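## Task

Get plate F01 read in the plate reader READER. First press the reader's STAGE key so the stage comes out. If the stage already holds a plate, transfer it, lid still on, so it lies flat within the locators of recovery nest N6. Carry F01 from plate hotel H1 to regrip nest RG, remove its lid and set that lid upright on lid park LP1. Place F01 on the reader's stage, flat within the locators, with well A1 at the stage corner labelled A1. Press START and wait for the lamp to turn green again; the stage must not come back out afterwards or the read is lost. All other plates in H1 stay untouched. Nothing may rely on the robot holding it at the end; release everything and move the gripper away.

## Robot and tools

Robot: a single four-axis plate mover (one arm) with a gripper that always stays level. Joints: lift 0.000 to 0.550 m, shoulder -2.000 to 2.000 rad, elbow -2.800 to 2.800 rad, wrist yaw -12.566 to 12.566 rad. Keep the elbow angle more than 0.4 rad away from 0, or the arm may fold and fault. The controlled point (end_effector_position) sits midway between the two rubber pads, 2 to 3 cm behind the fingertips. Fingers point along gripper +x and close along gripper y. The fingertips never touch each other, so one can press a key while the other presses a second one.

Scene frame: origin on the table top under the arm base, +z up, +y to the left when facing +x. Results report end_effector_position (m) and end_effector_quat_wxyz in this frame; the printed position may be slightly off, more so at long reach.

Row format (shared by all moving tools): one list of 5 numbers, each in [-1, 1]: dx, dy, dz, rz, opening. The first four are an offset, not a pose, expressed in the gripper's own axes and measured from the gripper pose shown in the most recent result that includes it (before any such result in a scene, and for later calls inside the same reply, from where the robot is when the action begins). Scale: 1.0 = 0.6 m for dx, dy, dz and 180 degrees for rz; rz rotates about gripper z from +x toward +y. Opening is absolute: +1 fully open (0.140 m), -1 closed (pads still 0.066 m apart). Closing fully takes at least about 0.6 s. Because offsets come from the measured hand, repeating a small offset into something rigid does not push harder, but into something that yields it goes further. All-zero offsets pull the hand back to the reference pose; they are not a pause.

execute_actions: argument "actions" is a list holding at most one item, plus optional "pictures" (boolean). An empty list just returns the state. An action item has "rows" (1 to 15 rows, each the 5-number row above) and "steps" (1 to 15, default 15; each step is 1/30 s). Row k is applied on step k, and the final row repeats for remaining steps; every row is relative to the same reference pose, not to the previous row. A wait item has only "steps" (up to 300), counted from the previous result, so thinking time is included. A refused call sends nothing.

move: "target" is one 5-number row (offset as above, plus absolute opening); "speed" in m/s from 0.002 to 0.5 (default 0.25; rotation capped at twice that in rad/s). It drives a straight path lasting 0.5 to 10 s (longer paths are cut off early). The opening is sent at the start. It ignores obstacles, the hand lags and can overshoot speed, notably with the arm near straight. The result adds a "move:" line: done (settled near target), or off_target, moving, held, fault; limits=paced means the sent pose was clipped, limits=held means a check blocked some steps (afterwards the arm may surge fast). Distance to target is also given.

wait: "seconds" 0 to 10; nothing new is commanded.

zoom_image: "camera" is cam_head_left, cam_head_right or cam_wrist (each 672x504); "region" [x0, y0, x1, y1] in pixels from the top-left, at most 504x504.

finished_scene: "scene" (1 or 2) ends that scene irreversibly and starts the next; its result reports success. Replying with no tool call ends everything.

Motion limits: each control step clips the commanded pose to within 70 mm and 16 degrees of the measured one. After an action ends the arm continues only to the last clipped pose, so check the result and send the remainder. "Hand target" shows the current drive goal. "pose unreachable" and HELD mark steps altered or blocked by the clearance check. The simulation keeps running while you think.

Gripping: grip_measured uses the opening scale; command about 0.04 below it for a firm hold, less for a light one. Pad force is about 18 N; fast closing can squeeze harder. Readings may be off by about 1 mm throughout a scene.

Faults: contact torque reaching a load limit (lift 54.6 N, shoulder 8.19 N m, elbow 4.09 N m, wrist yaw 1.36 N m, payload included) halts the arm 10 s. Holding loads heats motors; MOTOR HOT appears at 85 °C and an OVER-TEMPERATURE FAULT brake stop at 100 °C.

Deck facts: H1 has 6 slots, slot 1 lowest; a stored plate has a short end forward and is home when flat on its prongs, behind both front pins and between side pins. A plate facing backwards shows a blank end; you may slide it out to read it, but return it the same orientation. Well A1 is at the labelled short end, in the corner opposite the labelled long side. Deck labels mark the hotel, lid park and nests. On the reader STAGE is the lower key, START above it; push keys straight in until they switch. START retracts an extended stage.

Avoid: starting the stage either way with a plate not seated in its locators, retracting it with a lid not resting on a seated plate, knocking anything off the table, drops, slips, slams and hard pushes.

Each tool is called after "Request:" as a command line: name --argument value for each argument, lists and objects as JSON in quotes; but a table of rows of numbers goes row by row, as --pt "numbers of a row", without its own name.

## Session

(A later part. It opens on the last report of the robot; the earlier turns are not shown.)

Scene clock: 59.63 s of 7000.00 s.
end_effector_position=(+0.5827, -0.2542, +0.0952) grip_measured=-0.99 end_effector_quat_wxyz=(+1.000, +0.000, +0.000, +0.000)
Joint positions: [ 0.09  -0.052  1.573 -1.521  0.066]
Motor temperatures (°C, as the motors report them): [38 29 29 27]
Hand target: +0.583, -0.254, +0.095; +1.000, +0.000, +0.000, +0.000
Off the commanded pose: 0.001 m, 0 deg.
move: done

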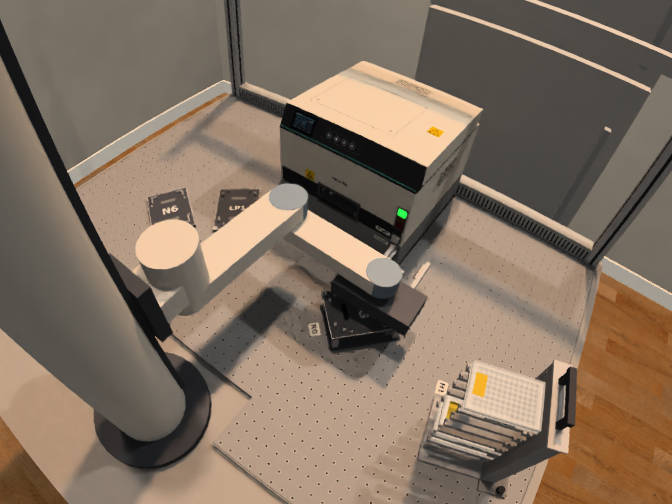

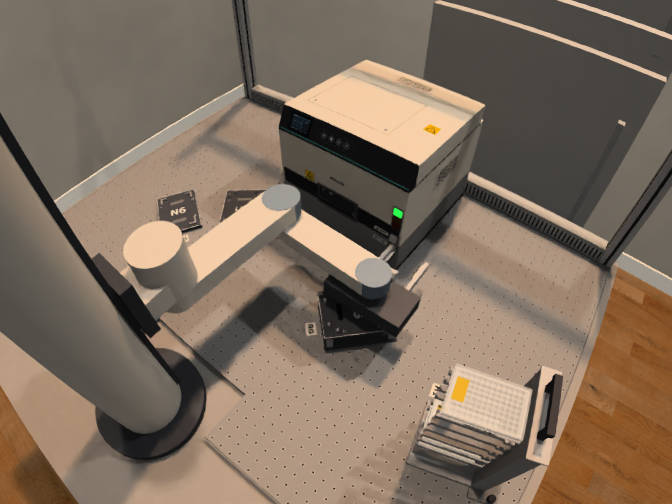

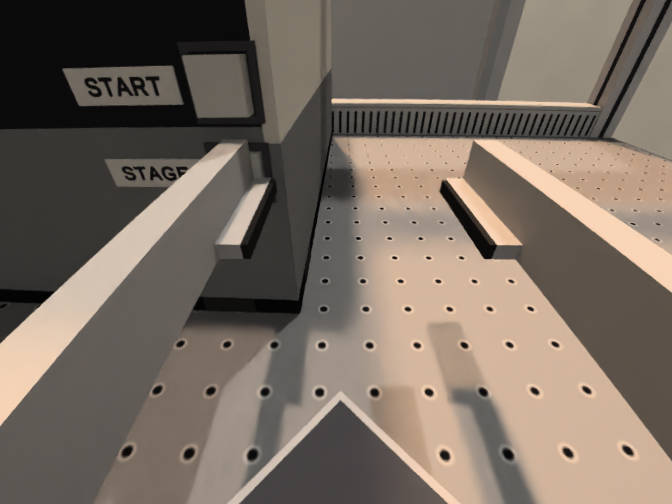

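Request:
move --target '[-0.07,0,0,0,-1]' --speed 0.08

Request:
move --target '[-0.1,0,0.15,0,-1]' --speed 0.2

Request:
move --target '[-0.365,-0.125,-0.05,-0.4167,0]' --speed 0.3

Scene clock: 68.33 s of 7000.00 s.
end_effector_position=(+0.5406, -0.2543, +0.0952) grip_measured=-0.99 end_effector_quat_wxyz=(+1.000, +0.000, +0.000, -0.000)
Joint positions: [ 0.09  -0.073  1.418 -1.346  0.066]
Motor temperatures (°C, as the motors report them): [38 29 30 27]
Hand target: +0.541, -0.254, +0.095; +1.000, +0.000, +0.000, +0.000
Off the commanded pose: 0.000 m, 0 deg.
After step 140, 3.23 s passed at rest.
move: done

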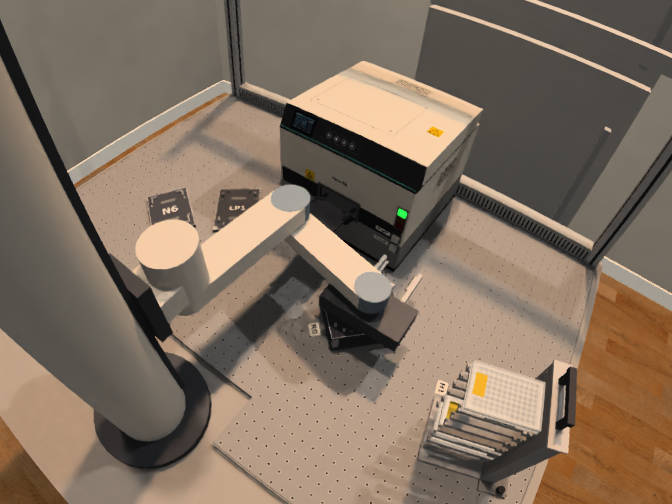

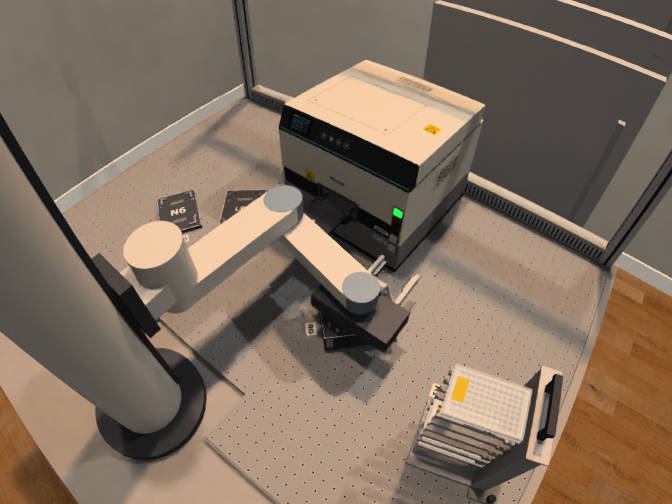

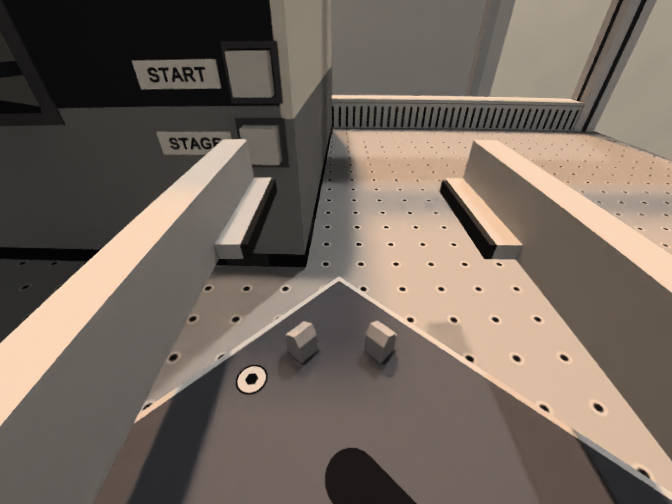

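Scene clock: 69.23 s of 7000.00 s.
end_effector_position=(+0.4806, -0.2544, +0.1853) grip_measured=-0.99 end_effector_quat_wxyz=(+1.000, +0.000, +0.000, -0.000)
Joint positions: [ 0.18  -0.149  1.238 -1.089  0.066]
Motor temperatures (°C, as the motors report them): [38 29 30 27]
Hand target: +0.481, -0.254, +0.185; +1.000, +0.000, +0.000, -0.000
Off the commanded pose: 0.000 m, 0 deg.
move: done

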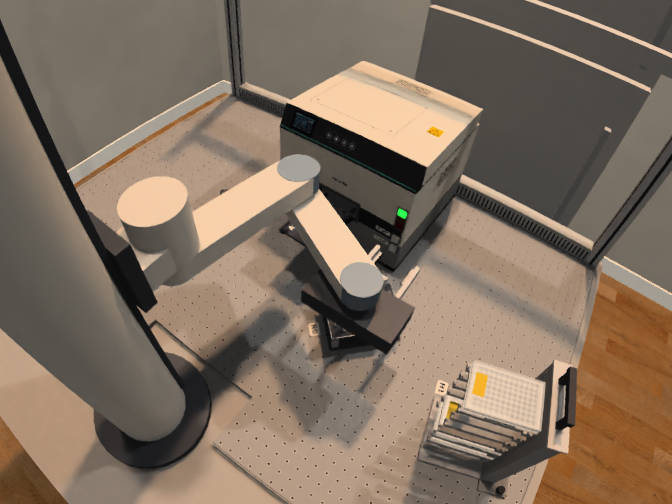

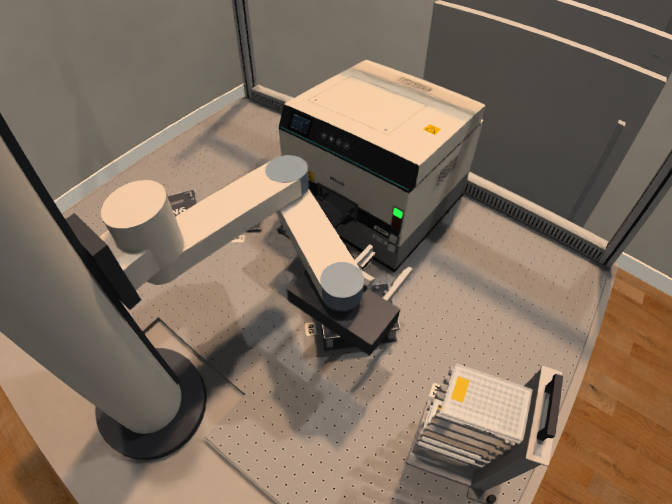

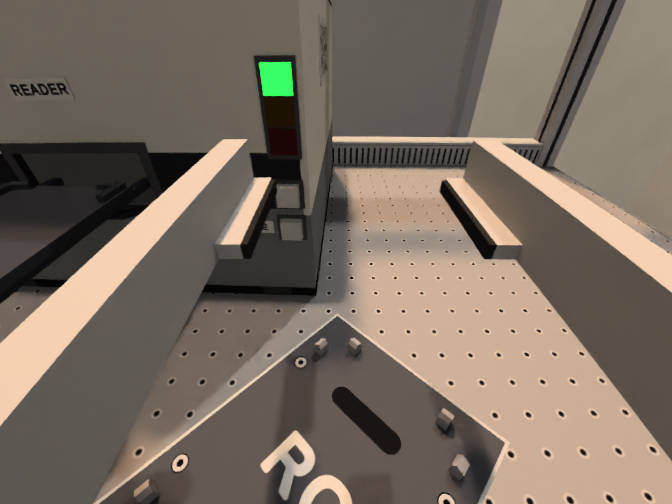

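Scene clock: 71.77 s of 7000.00 s.
end_effector_position=(+0.2615, -0.3292, +0.1553) grip_measured=+0.00 end_effector_quat_wxyz=(+0.793, +0.000, +0.000, -0.609)
Joint positions: [ 0.15  -0.32   0.777 -1.767  0.103]
Motor temperatures (°C, as the motors report them): [38 29 30 27]
Hand target: +0.262, -0.329, +0.155; +0.793, +0.000, +0.000, -0.609
Off the commanded pose: 0.000 m, 0 deg.
move: done

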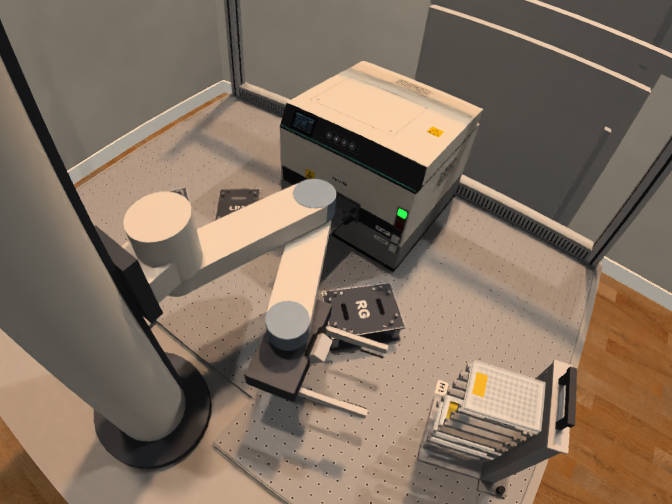

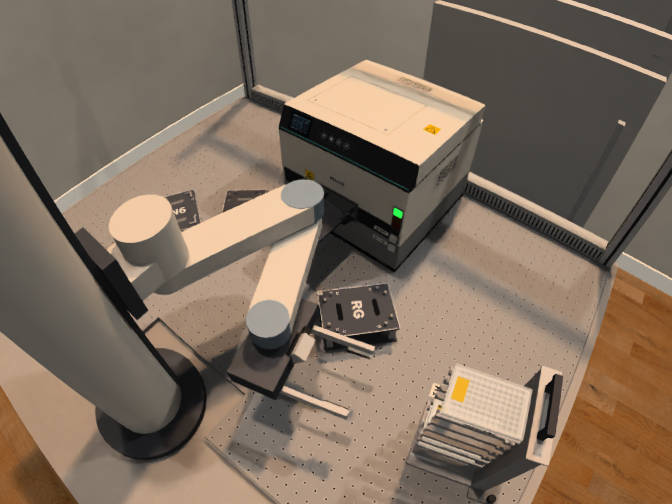

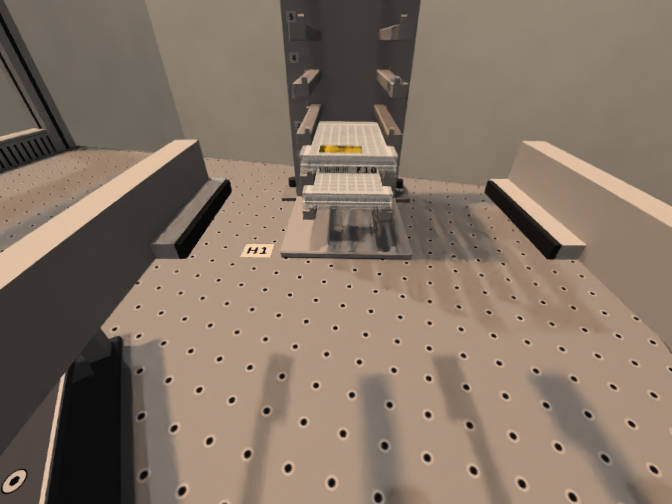

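Request:
move --target '[0.05,0,0.22,0,0]' --speed 0.25

Request:
zoom_image --camera "cam_wrist" --region '[230,40,480,290]'

Request:
zoom_image --camera "cam_head_left" --region '[250,170,400,280]'

Scene clock: 79.33 s of 7000.00 s.
end_effector_position=(+0.2694, -0.3582, +0.2873) grip_measured=+0.00 end_effector_quat_wxyz=(+0.793, +0.000, +0.000, -0.609)
Joint positions: [ 0.282 -0.354  0.906 -1.861  0.103]
Motor temperatures (°C, as the motors report them): [38 29 29 27]
Hand target: +0.269, -0.358, +0.287; +0.793, +0.000, +0.000, -0.609
Off the commanded pose: 0.000 m, 0 deg.
After step 90, 3.60 s passed at rest.
move: done

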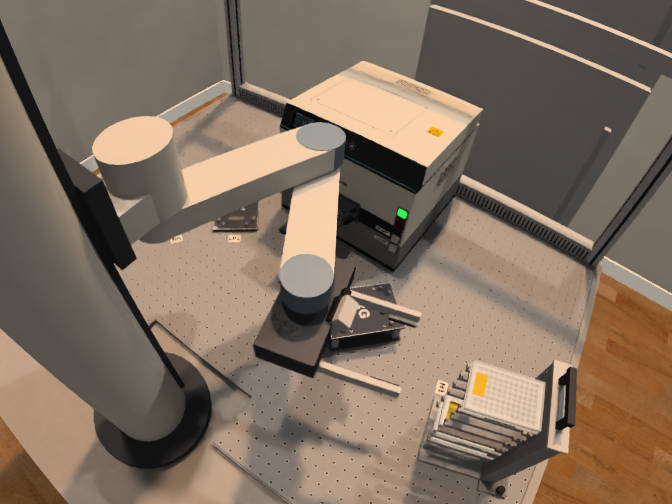

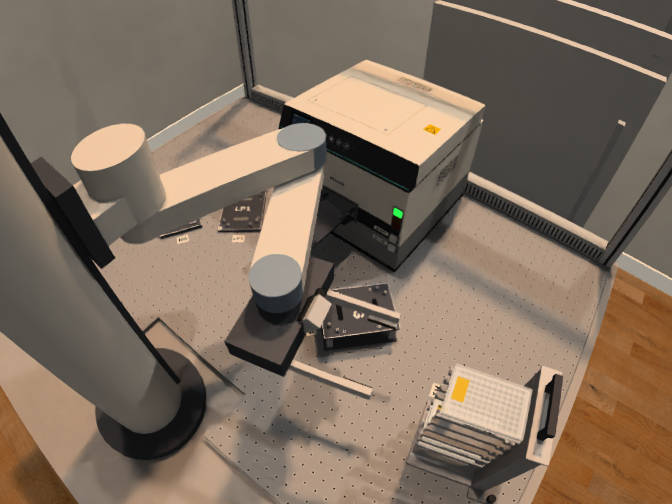

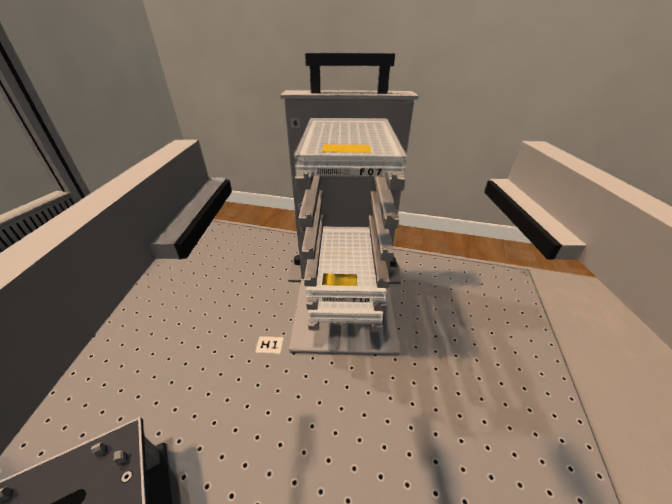

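Region (230, 40, 480, 290) of cam_wrist's 672x504 image, scaled by 2.016, with more detail than that image has.

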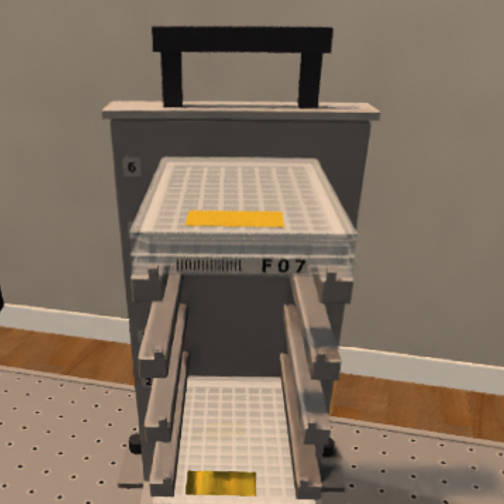

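Region (250, 170, 400, 280) of cam_head_left's 672x504 image, scaled by 3.360, with more detail than that image has; it fills the top 370 rows of this view, and the rest is white.

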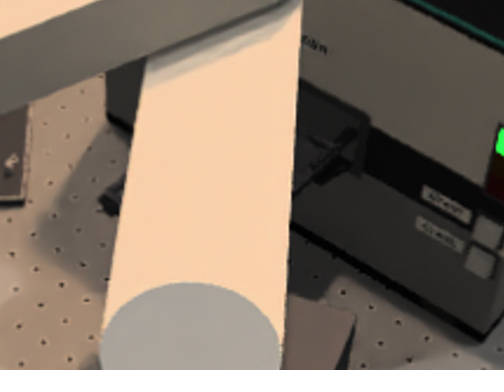

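Request:
move --target '[0.14,-0.0015,0,-0.0133,-0.2]' --speed 0.2

Request:
move --target '[0,0,-0.31,0,-0.2]' --speed 0.2

Request:
zoom_image --camera "cam_head_left" --region '[240,160,420,300]'

Scene clock: 124.97 s of 7000.00 s.
end_effector_position=(+0.2903, -0.4396, +0.2873) grip_measured=-0.20 end_effector_quat_wxyz=(+0.781, +0.000, +0.000, -0.625)
Joint positions: [ 0.282 -0.475  1.292 -2.167  0.096]
Motor temperatures (°C, as the motors report them): [38 29 29 27]
Hand target: +0.290, -0.440, +0.287; +0.780, +0.000, +0.000, -0.625
Off the commanded pose: 0.000 m, 0 deg.
After step 90, 41.83 s passed at rest.
move: done

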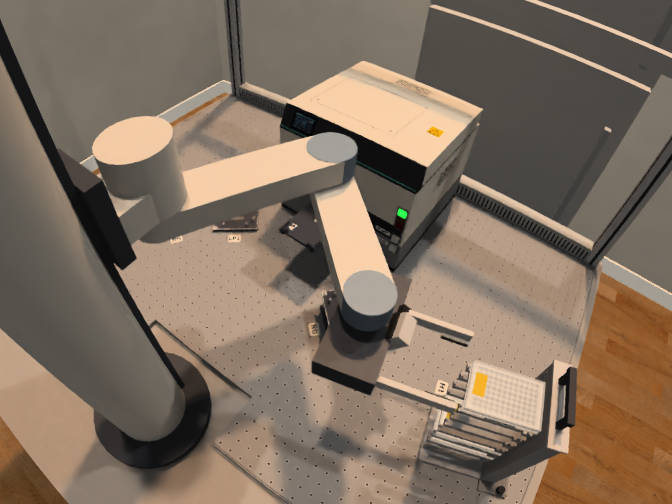

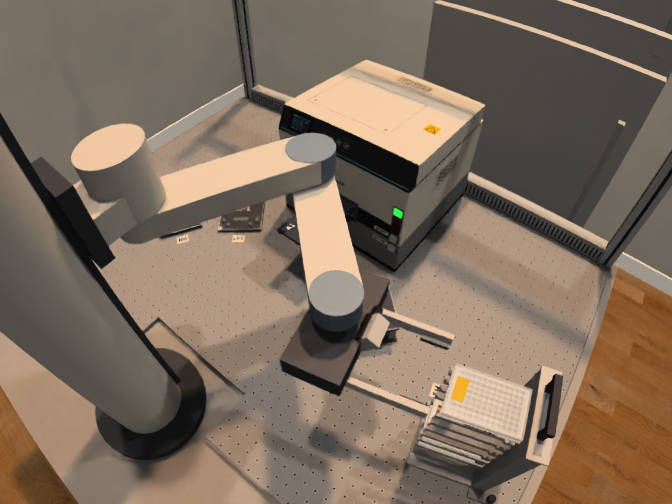

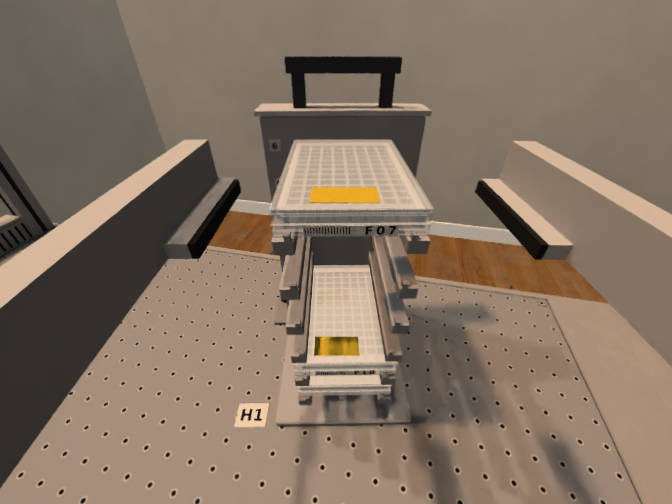

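Scene clock: 126.27 s of 7000.00 s.
end_effector_position=(+0.2903, -0.4396, +0.1013) grip_measured=-0.20 end_effector_quat_wxyz=(+0.780, +0.000, +0.000, -0.625)
Joint positions: [ 0.096 -0.475  1.292 -2.167  0.096]
Motor temperatures (°C, as the motors report them): [38 29 29 27]
Hand target: +0.290, -0.440, +0.101; +0.781, +0.000, +0.000, -0.625
Off the commanded pose: 0.000 m, 0 deg.
move: done

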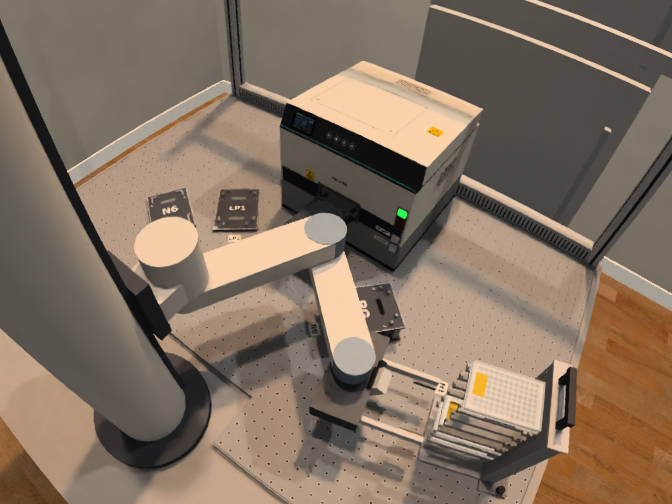

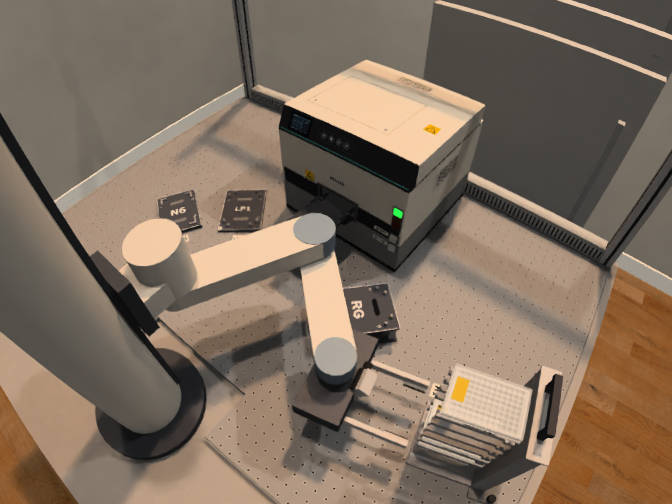

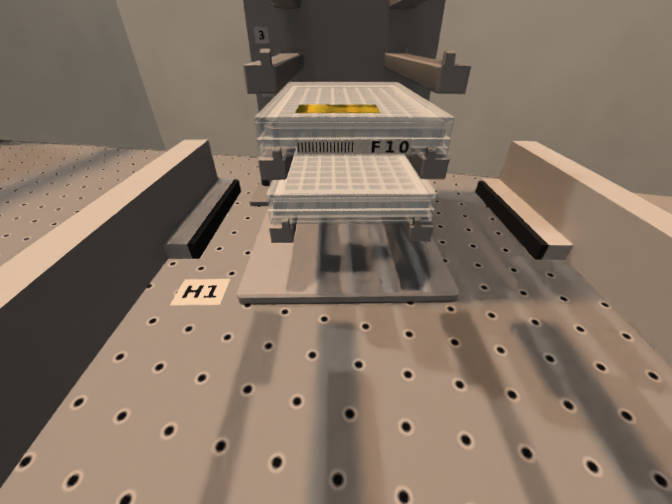

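Region (240, 160, 420, 300) of cam_head_left's 672x504 image, scaled by 2.800, with more detail than that image has.

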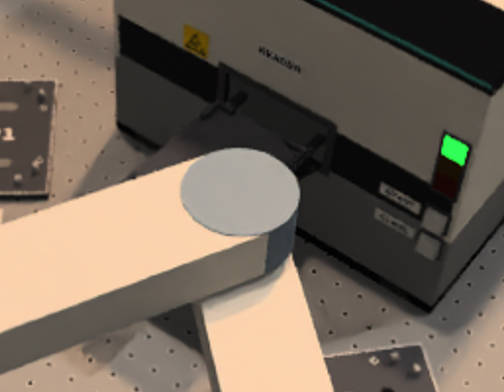

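Request:
move --target '[0.02,0,-0.047,0,-0.2]' --speed 0.08

Request:
move --target '[0.1,0,0,0,-0.2]' --speed 0.05

Scene clock: 144.60 s of 7000.00 s.
end_effector_position=(+0.2930, -0.4512, +0.0731) grip_measured=-0.20 end_effector_quat_wxyz=(+0.781, +0.000, +0.000, -0.625)
Joint positions: [ 0.068 -0.5    1.351 -2.201  0.096]
Motor temperatures (°C, as the motors report them): [38 29 29 27]
Hand target: +0.293, -0.451, +0.073; +0.780, +0.000, +0.000, -0.625
Off the commanded pose: 0.000 m, 0 deg.
After step 90, 14.60 s passed at rest.
move: done

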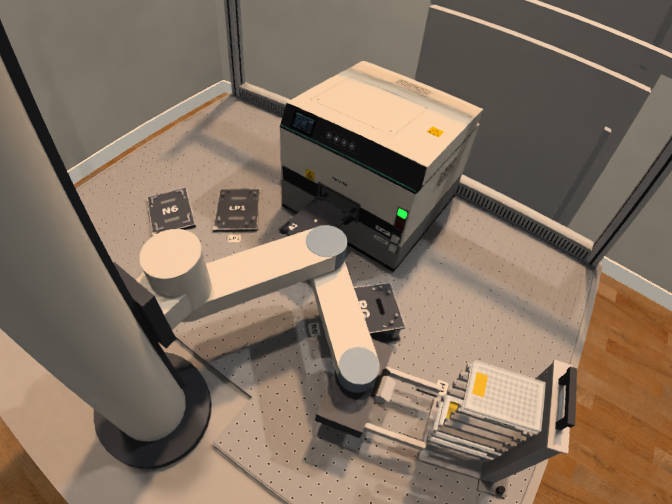

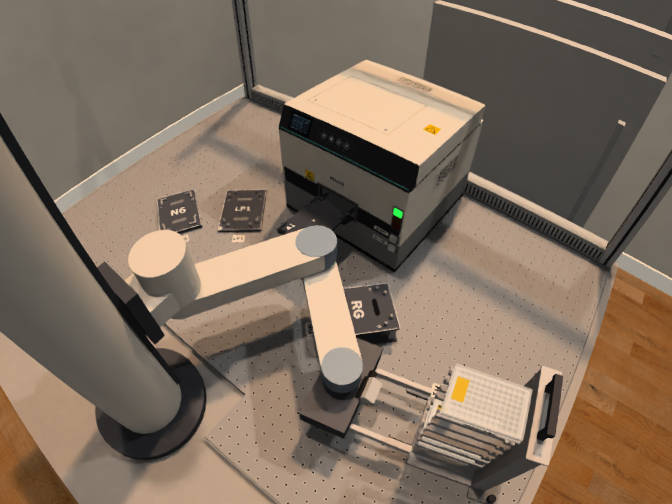

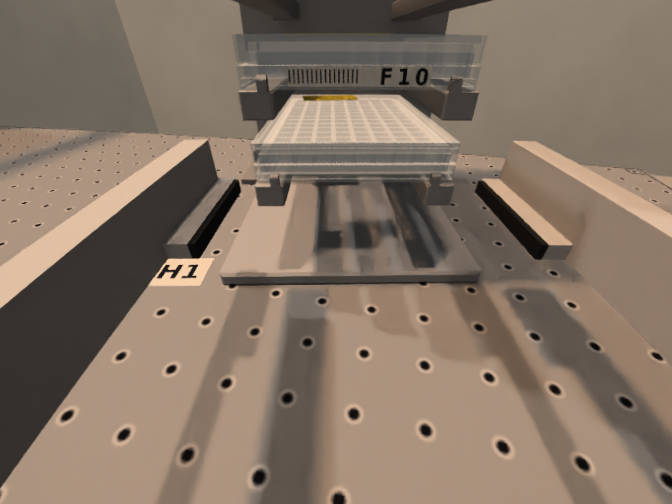

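Scene clock: 146.03 s of 7000.00 s.
end_effector_position=(+0.3062, -0.5098, +0.0731) grip_measured=-0.20 end_effector_quat_wxyz=(+0.781, +0.000, +0.000, -0.625)
Joint positions: [ 0.068 -0.642  1.671 -2.379  0.096]
Motor temperatures (°C, as the motors report them): [38 29 29 27]
Hand target: +0.306, -0.510, +0.073; +0.781, +0.000, +0.000, -0.625
Off the commanded pose: 0.000 m, 0 deg.
move: done

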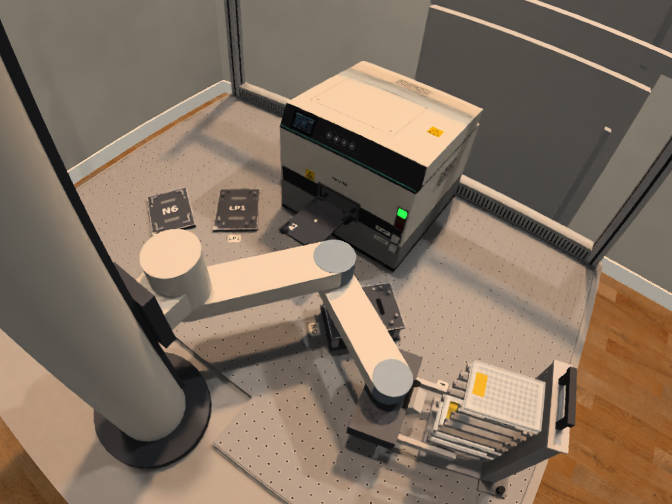

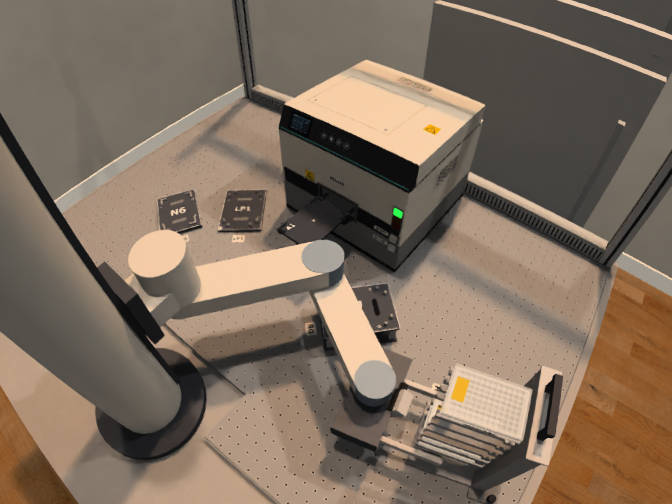

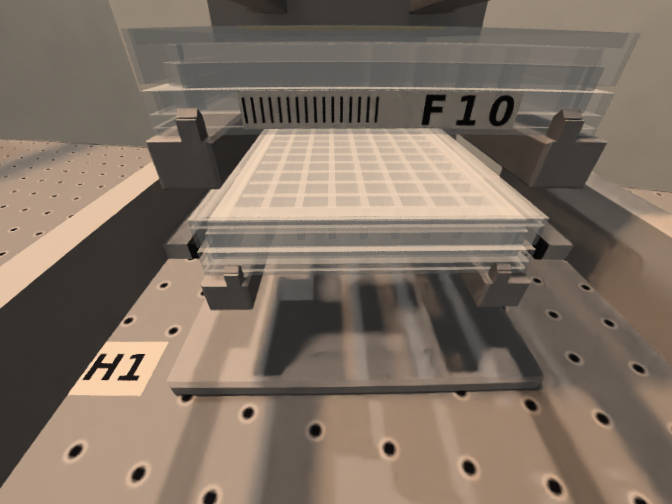

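Request:
move --target '[0.07,0,-0.0015,0,-0.2]' --speed 0.04

Scene clock: 153.63 s of 7000.00 s.
end_effector_position=(+0.3155, -0.5507, +0.0722) grip_measured=-0.20 end_effector_quat_wxyz=(+0.781, +0.000, +0.000, -0.625)
Joint positions: [ 0.067 -0.76   1.933 -2.522  0.096]
Motor temperatures (°C, as the motors report them): [38 29 29 27]
Hand target: +0.315, -0.551, +0.072; +0.781, +0.000, +0.000, -0.625
Off the commanded pose: 0.000 m, 0 deg.
After step 90, 3.33 s passed at rest.
move: done

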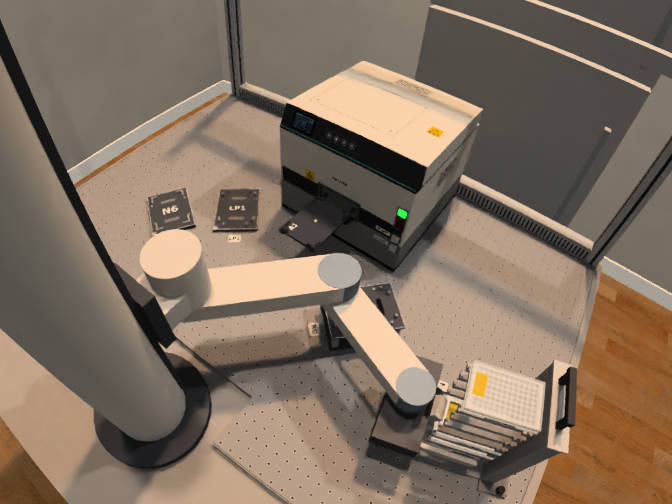

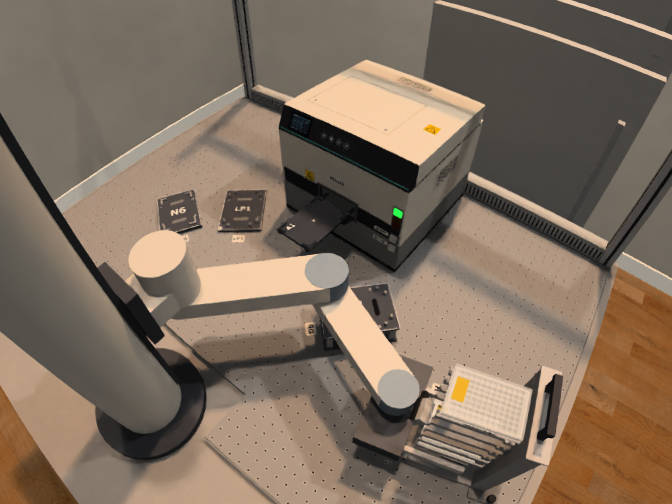

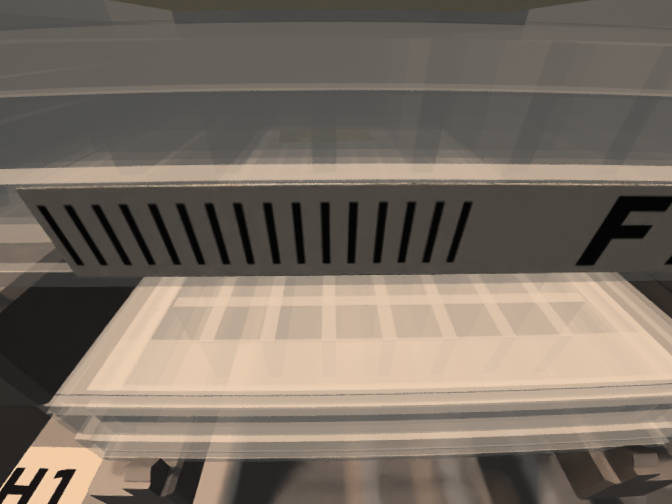

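Request:
move --target '[-0.012,0,0,0,-0.2]' --speed 0.02

Scene clock: 162.67 s of 7000.00 s.
end_effector_position=(+0.3138, -0.5438, +0.0722) grip_measured=-0.20 end_effector_quat_wxyz=(+0.781, +0.000, +0.000, -0.625)
Joint positions: [ 0.067 -0.738  1.884 -2.496  0.096]
Motor temperatures (°C, as the motors report them): [38 29 29 27]
Hand target: +0.314, -0.544, +0.072; +0.781, +0.000, +0.000, -0.625
Off the commanded pose: 0.000 m, 0 deg.
After step 90, 5.33 s passed at rest.
move: done

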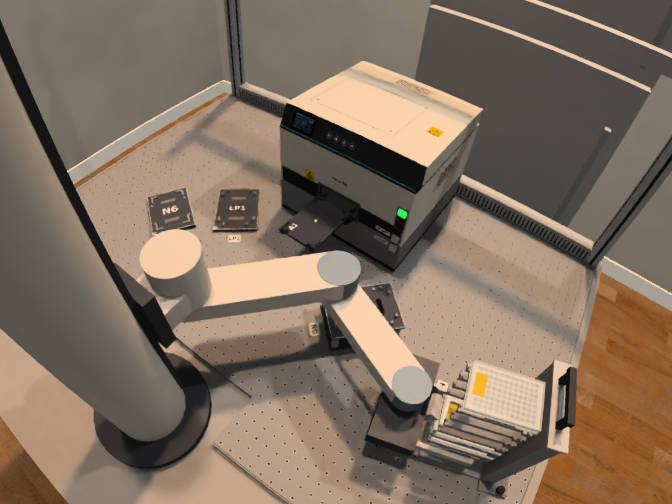

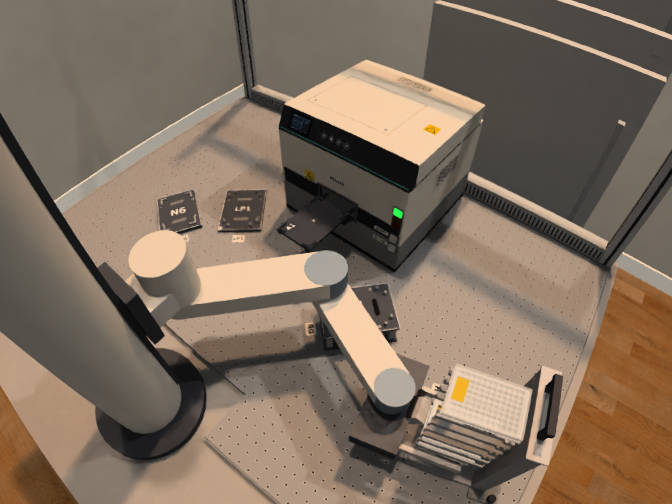

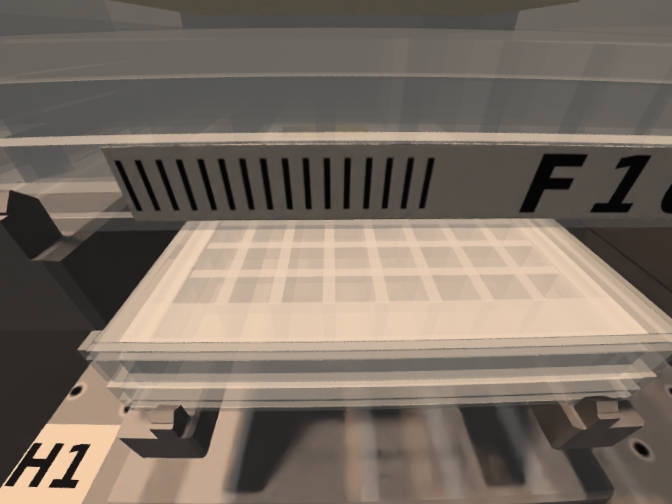

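Request:
move --target '[0,0.001,0.005,0,-0.2]' --speed 0.01

Scene clock: 174.80 s of 7000.00 s.
end_effector_position=(+0.3142, -0.5437, +0.0752) grip_measured=-0.20 end_effector_quat_wxyz=(+0.781, +0.000, +0.000, -0.625)
Joint positions: [ 0.07  -0.737  1.885 -2.497  0.096]
Motor temperatures (°C, as the motors report them): [38 29 29 27]
Hand target: +0.314, -0.544, +0.075; +0.781, +0.000, +0.000, -0.625
Off the commanded pose: 0.000 m, 0 deg.
After step 90, 8.43 s passed at rest.
move: done

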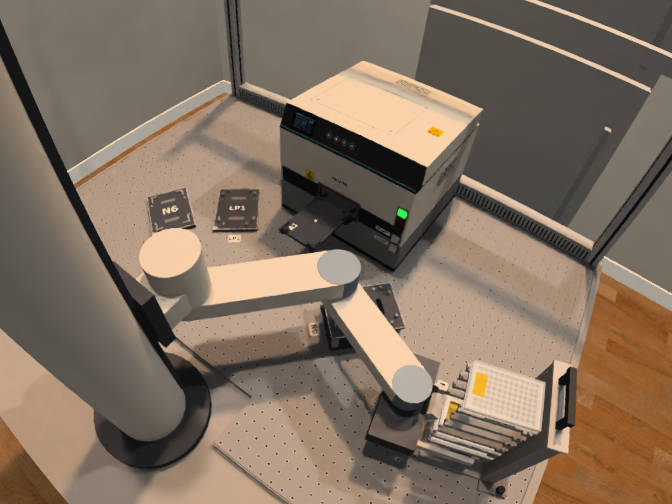

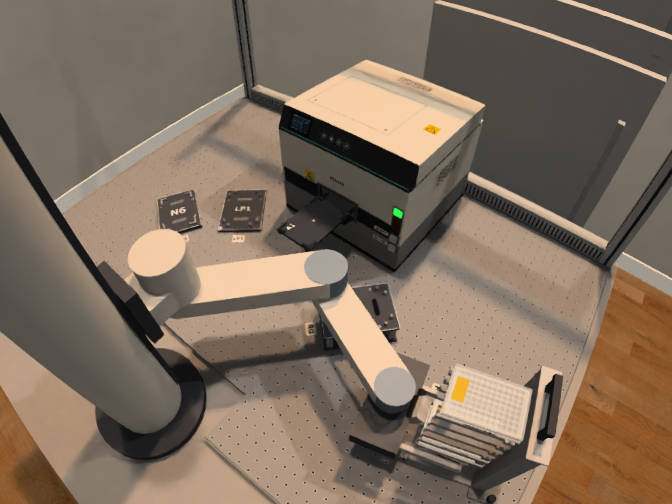

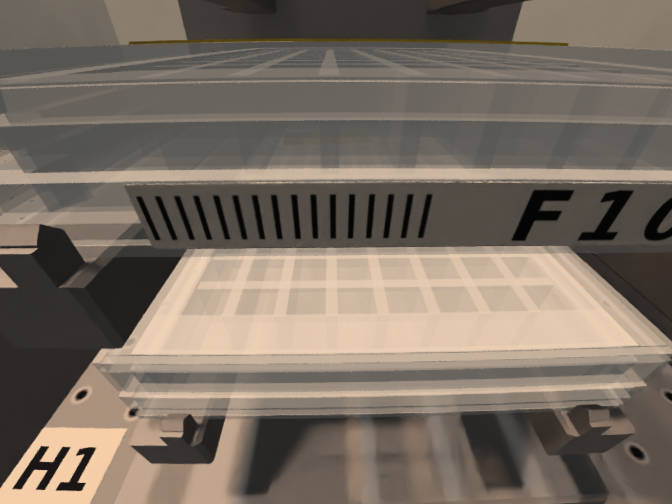

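Request:
move --target '[0.002,0,-0.001,0,-0.3]' --speed 0.01

Request:
execute_actions --actions '[{"rows":[[0,0,0,0,-0.34],[0,0,0,0,-0.38],[0,0,0,0,-0.41],[0,0,0,0,-0.43],[0,0,0,0,-0.45],[0,0,0,0,-0.46],[0,0,0,0,-0.47],[0,0,0,0,-0.48],[0,0,0,0,-0.49],[0,0,0,0,-0.5],[0,0,0,0,-0.51],[0,0,0,0,-0.52]],"steps":15}]' --pictures false

Request:
move --target '[0,0,0.0105,0,-0.52]' --speed 0.01

Scene clock: 186.30 s of 7000.00 s.
end_effector_position=(+0.3146, -0.5448, +0.0746) grip_measured=-0.30 end_effector_quat_wxyz=(+0.781, +0.000, +0.000, -0.625)
Joint positions: [ 0.07  -0.741  1.892 -2.501  0.092]
Motor temperatures (°C, as the motors report them): [38 29 29 27]
Hand target: +0.314, -0.545, +0.075; +0.781, +0.000, +0.000, -0.625
Off the commanded pose: 0.000 m, 0 deg.
After step 90, 7.80 s passed at rest.
move: done

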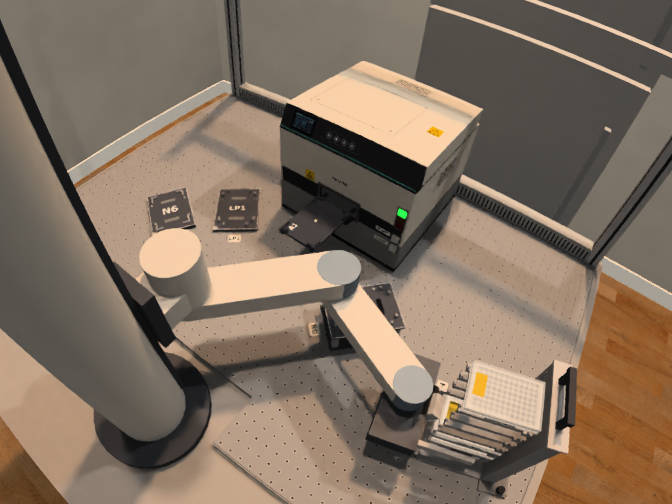

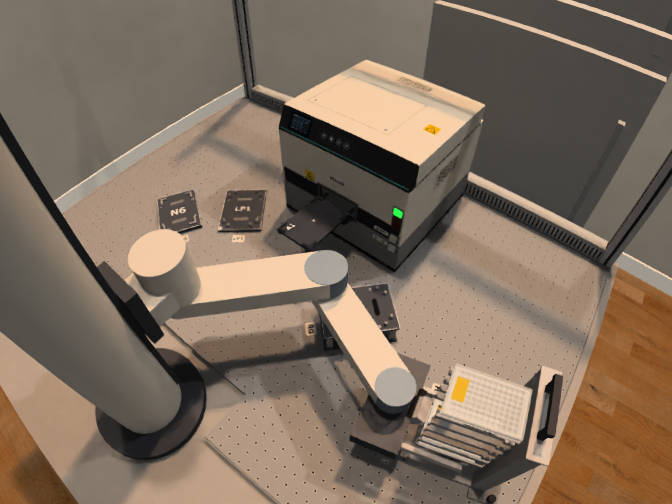

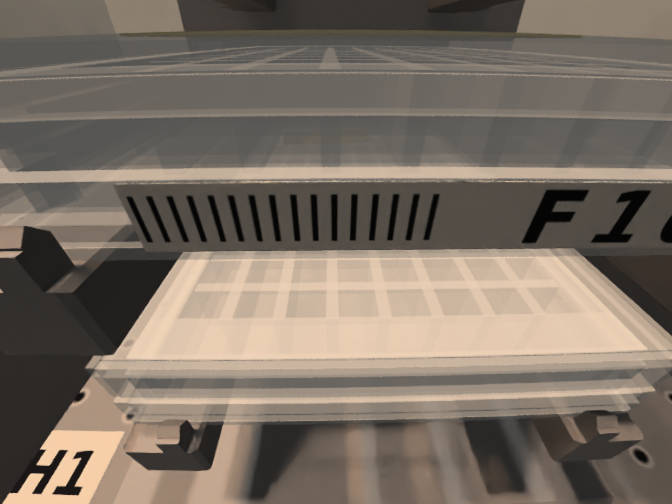

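Scene clock: 186.80 s of 7000.00 s.
end_effector_position=(+0.3155, -0.5447, +0.0746) grip_measured=-0.47 end_effector_quat_wxyz=(+0.782, +0.000, +0.000, -0.624)
Joint positions: [ 0.07  -0.74   1.893 -2.499  0.086]
Motor temperatures (°C, as the motors report them): [38 29 29 27]
Hand target: +0.315, -0.545, +0.075; +0.781, +0.000, +0.000, -0.625
Off the commanded pose: 0.001 m, 0 deg.
Steps of this call (steps 1 to 15: all 15 steps of this action). Readings (end_effector_position):
1: (+0.3146, -0.5448, +0.0746)
2: (+0.3146, -0.5448, +0.0746)
4: (+0.3148, -0.5447, +0.0746)
8: (+0.3154, -0.5447, +0.0746)
15: the state above

Scene clock: 187.90 s of 7000.00 s.
end_effector_position=(+0.3156, -0.5446, +0.0809) grip_measured=-0.47 end_effector_quat_wxyz=(+0.782, +0.000, +0.000, -0.623)
Joint positions: [ 0.076 -0.74   1.893 -2.499  0.086]
Motor temperatures (°C, as the motors report them): [38 29 29 27]
Hand target: +0.315, -0.545, +0.081; +0.782, +0.000, +0.000, -0.624
Off the commanded pose: 0.000 m, 0 deg.
move: done

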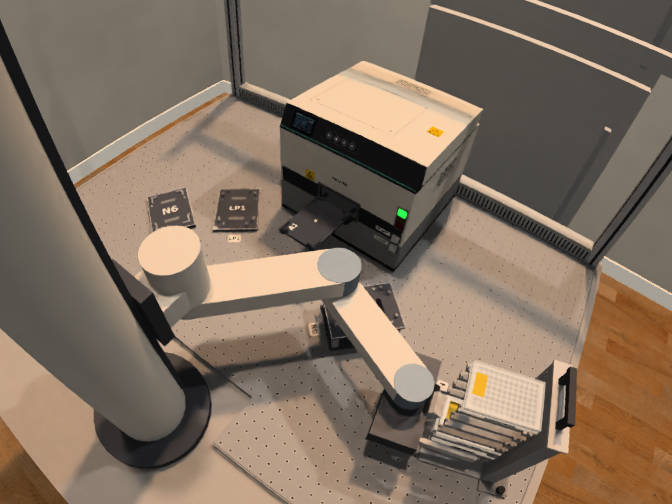

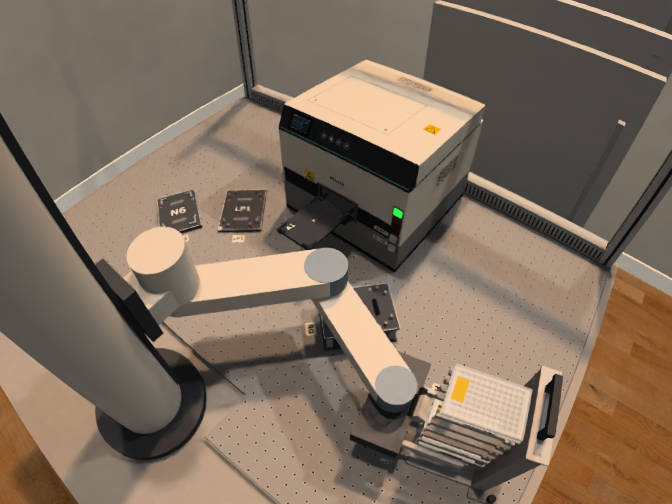

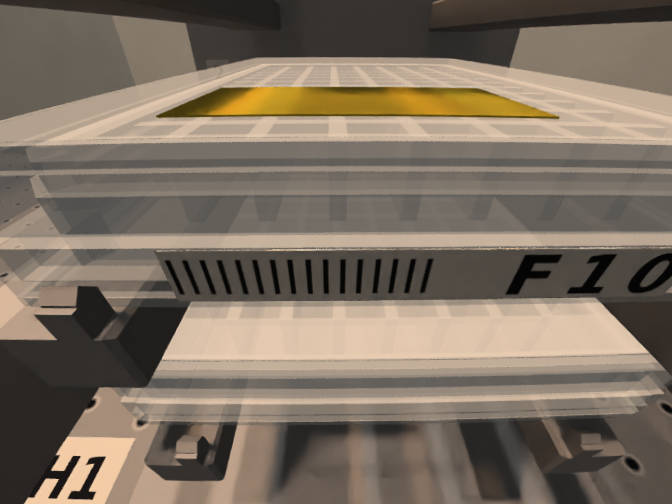

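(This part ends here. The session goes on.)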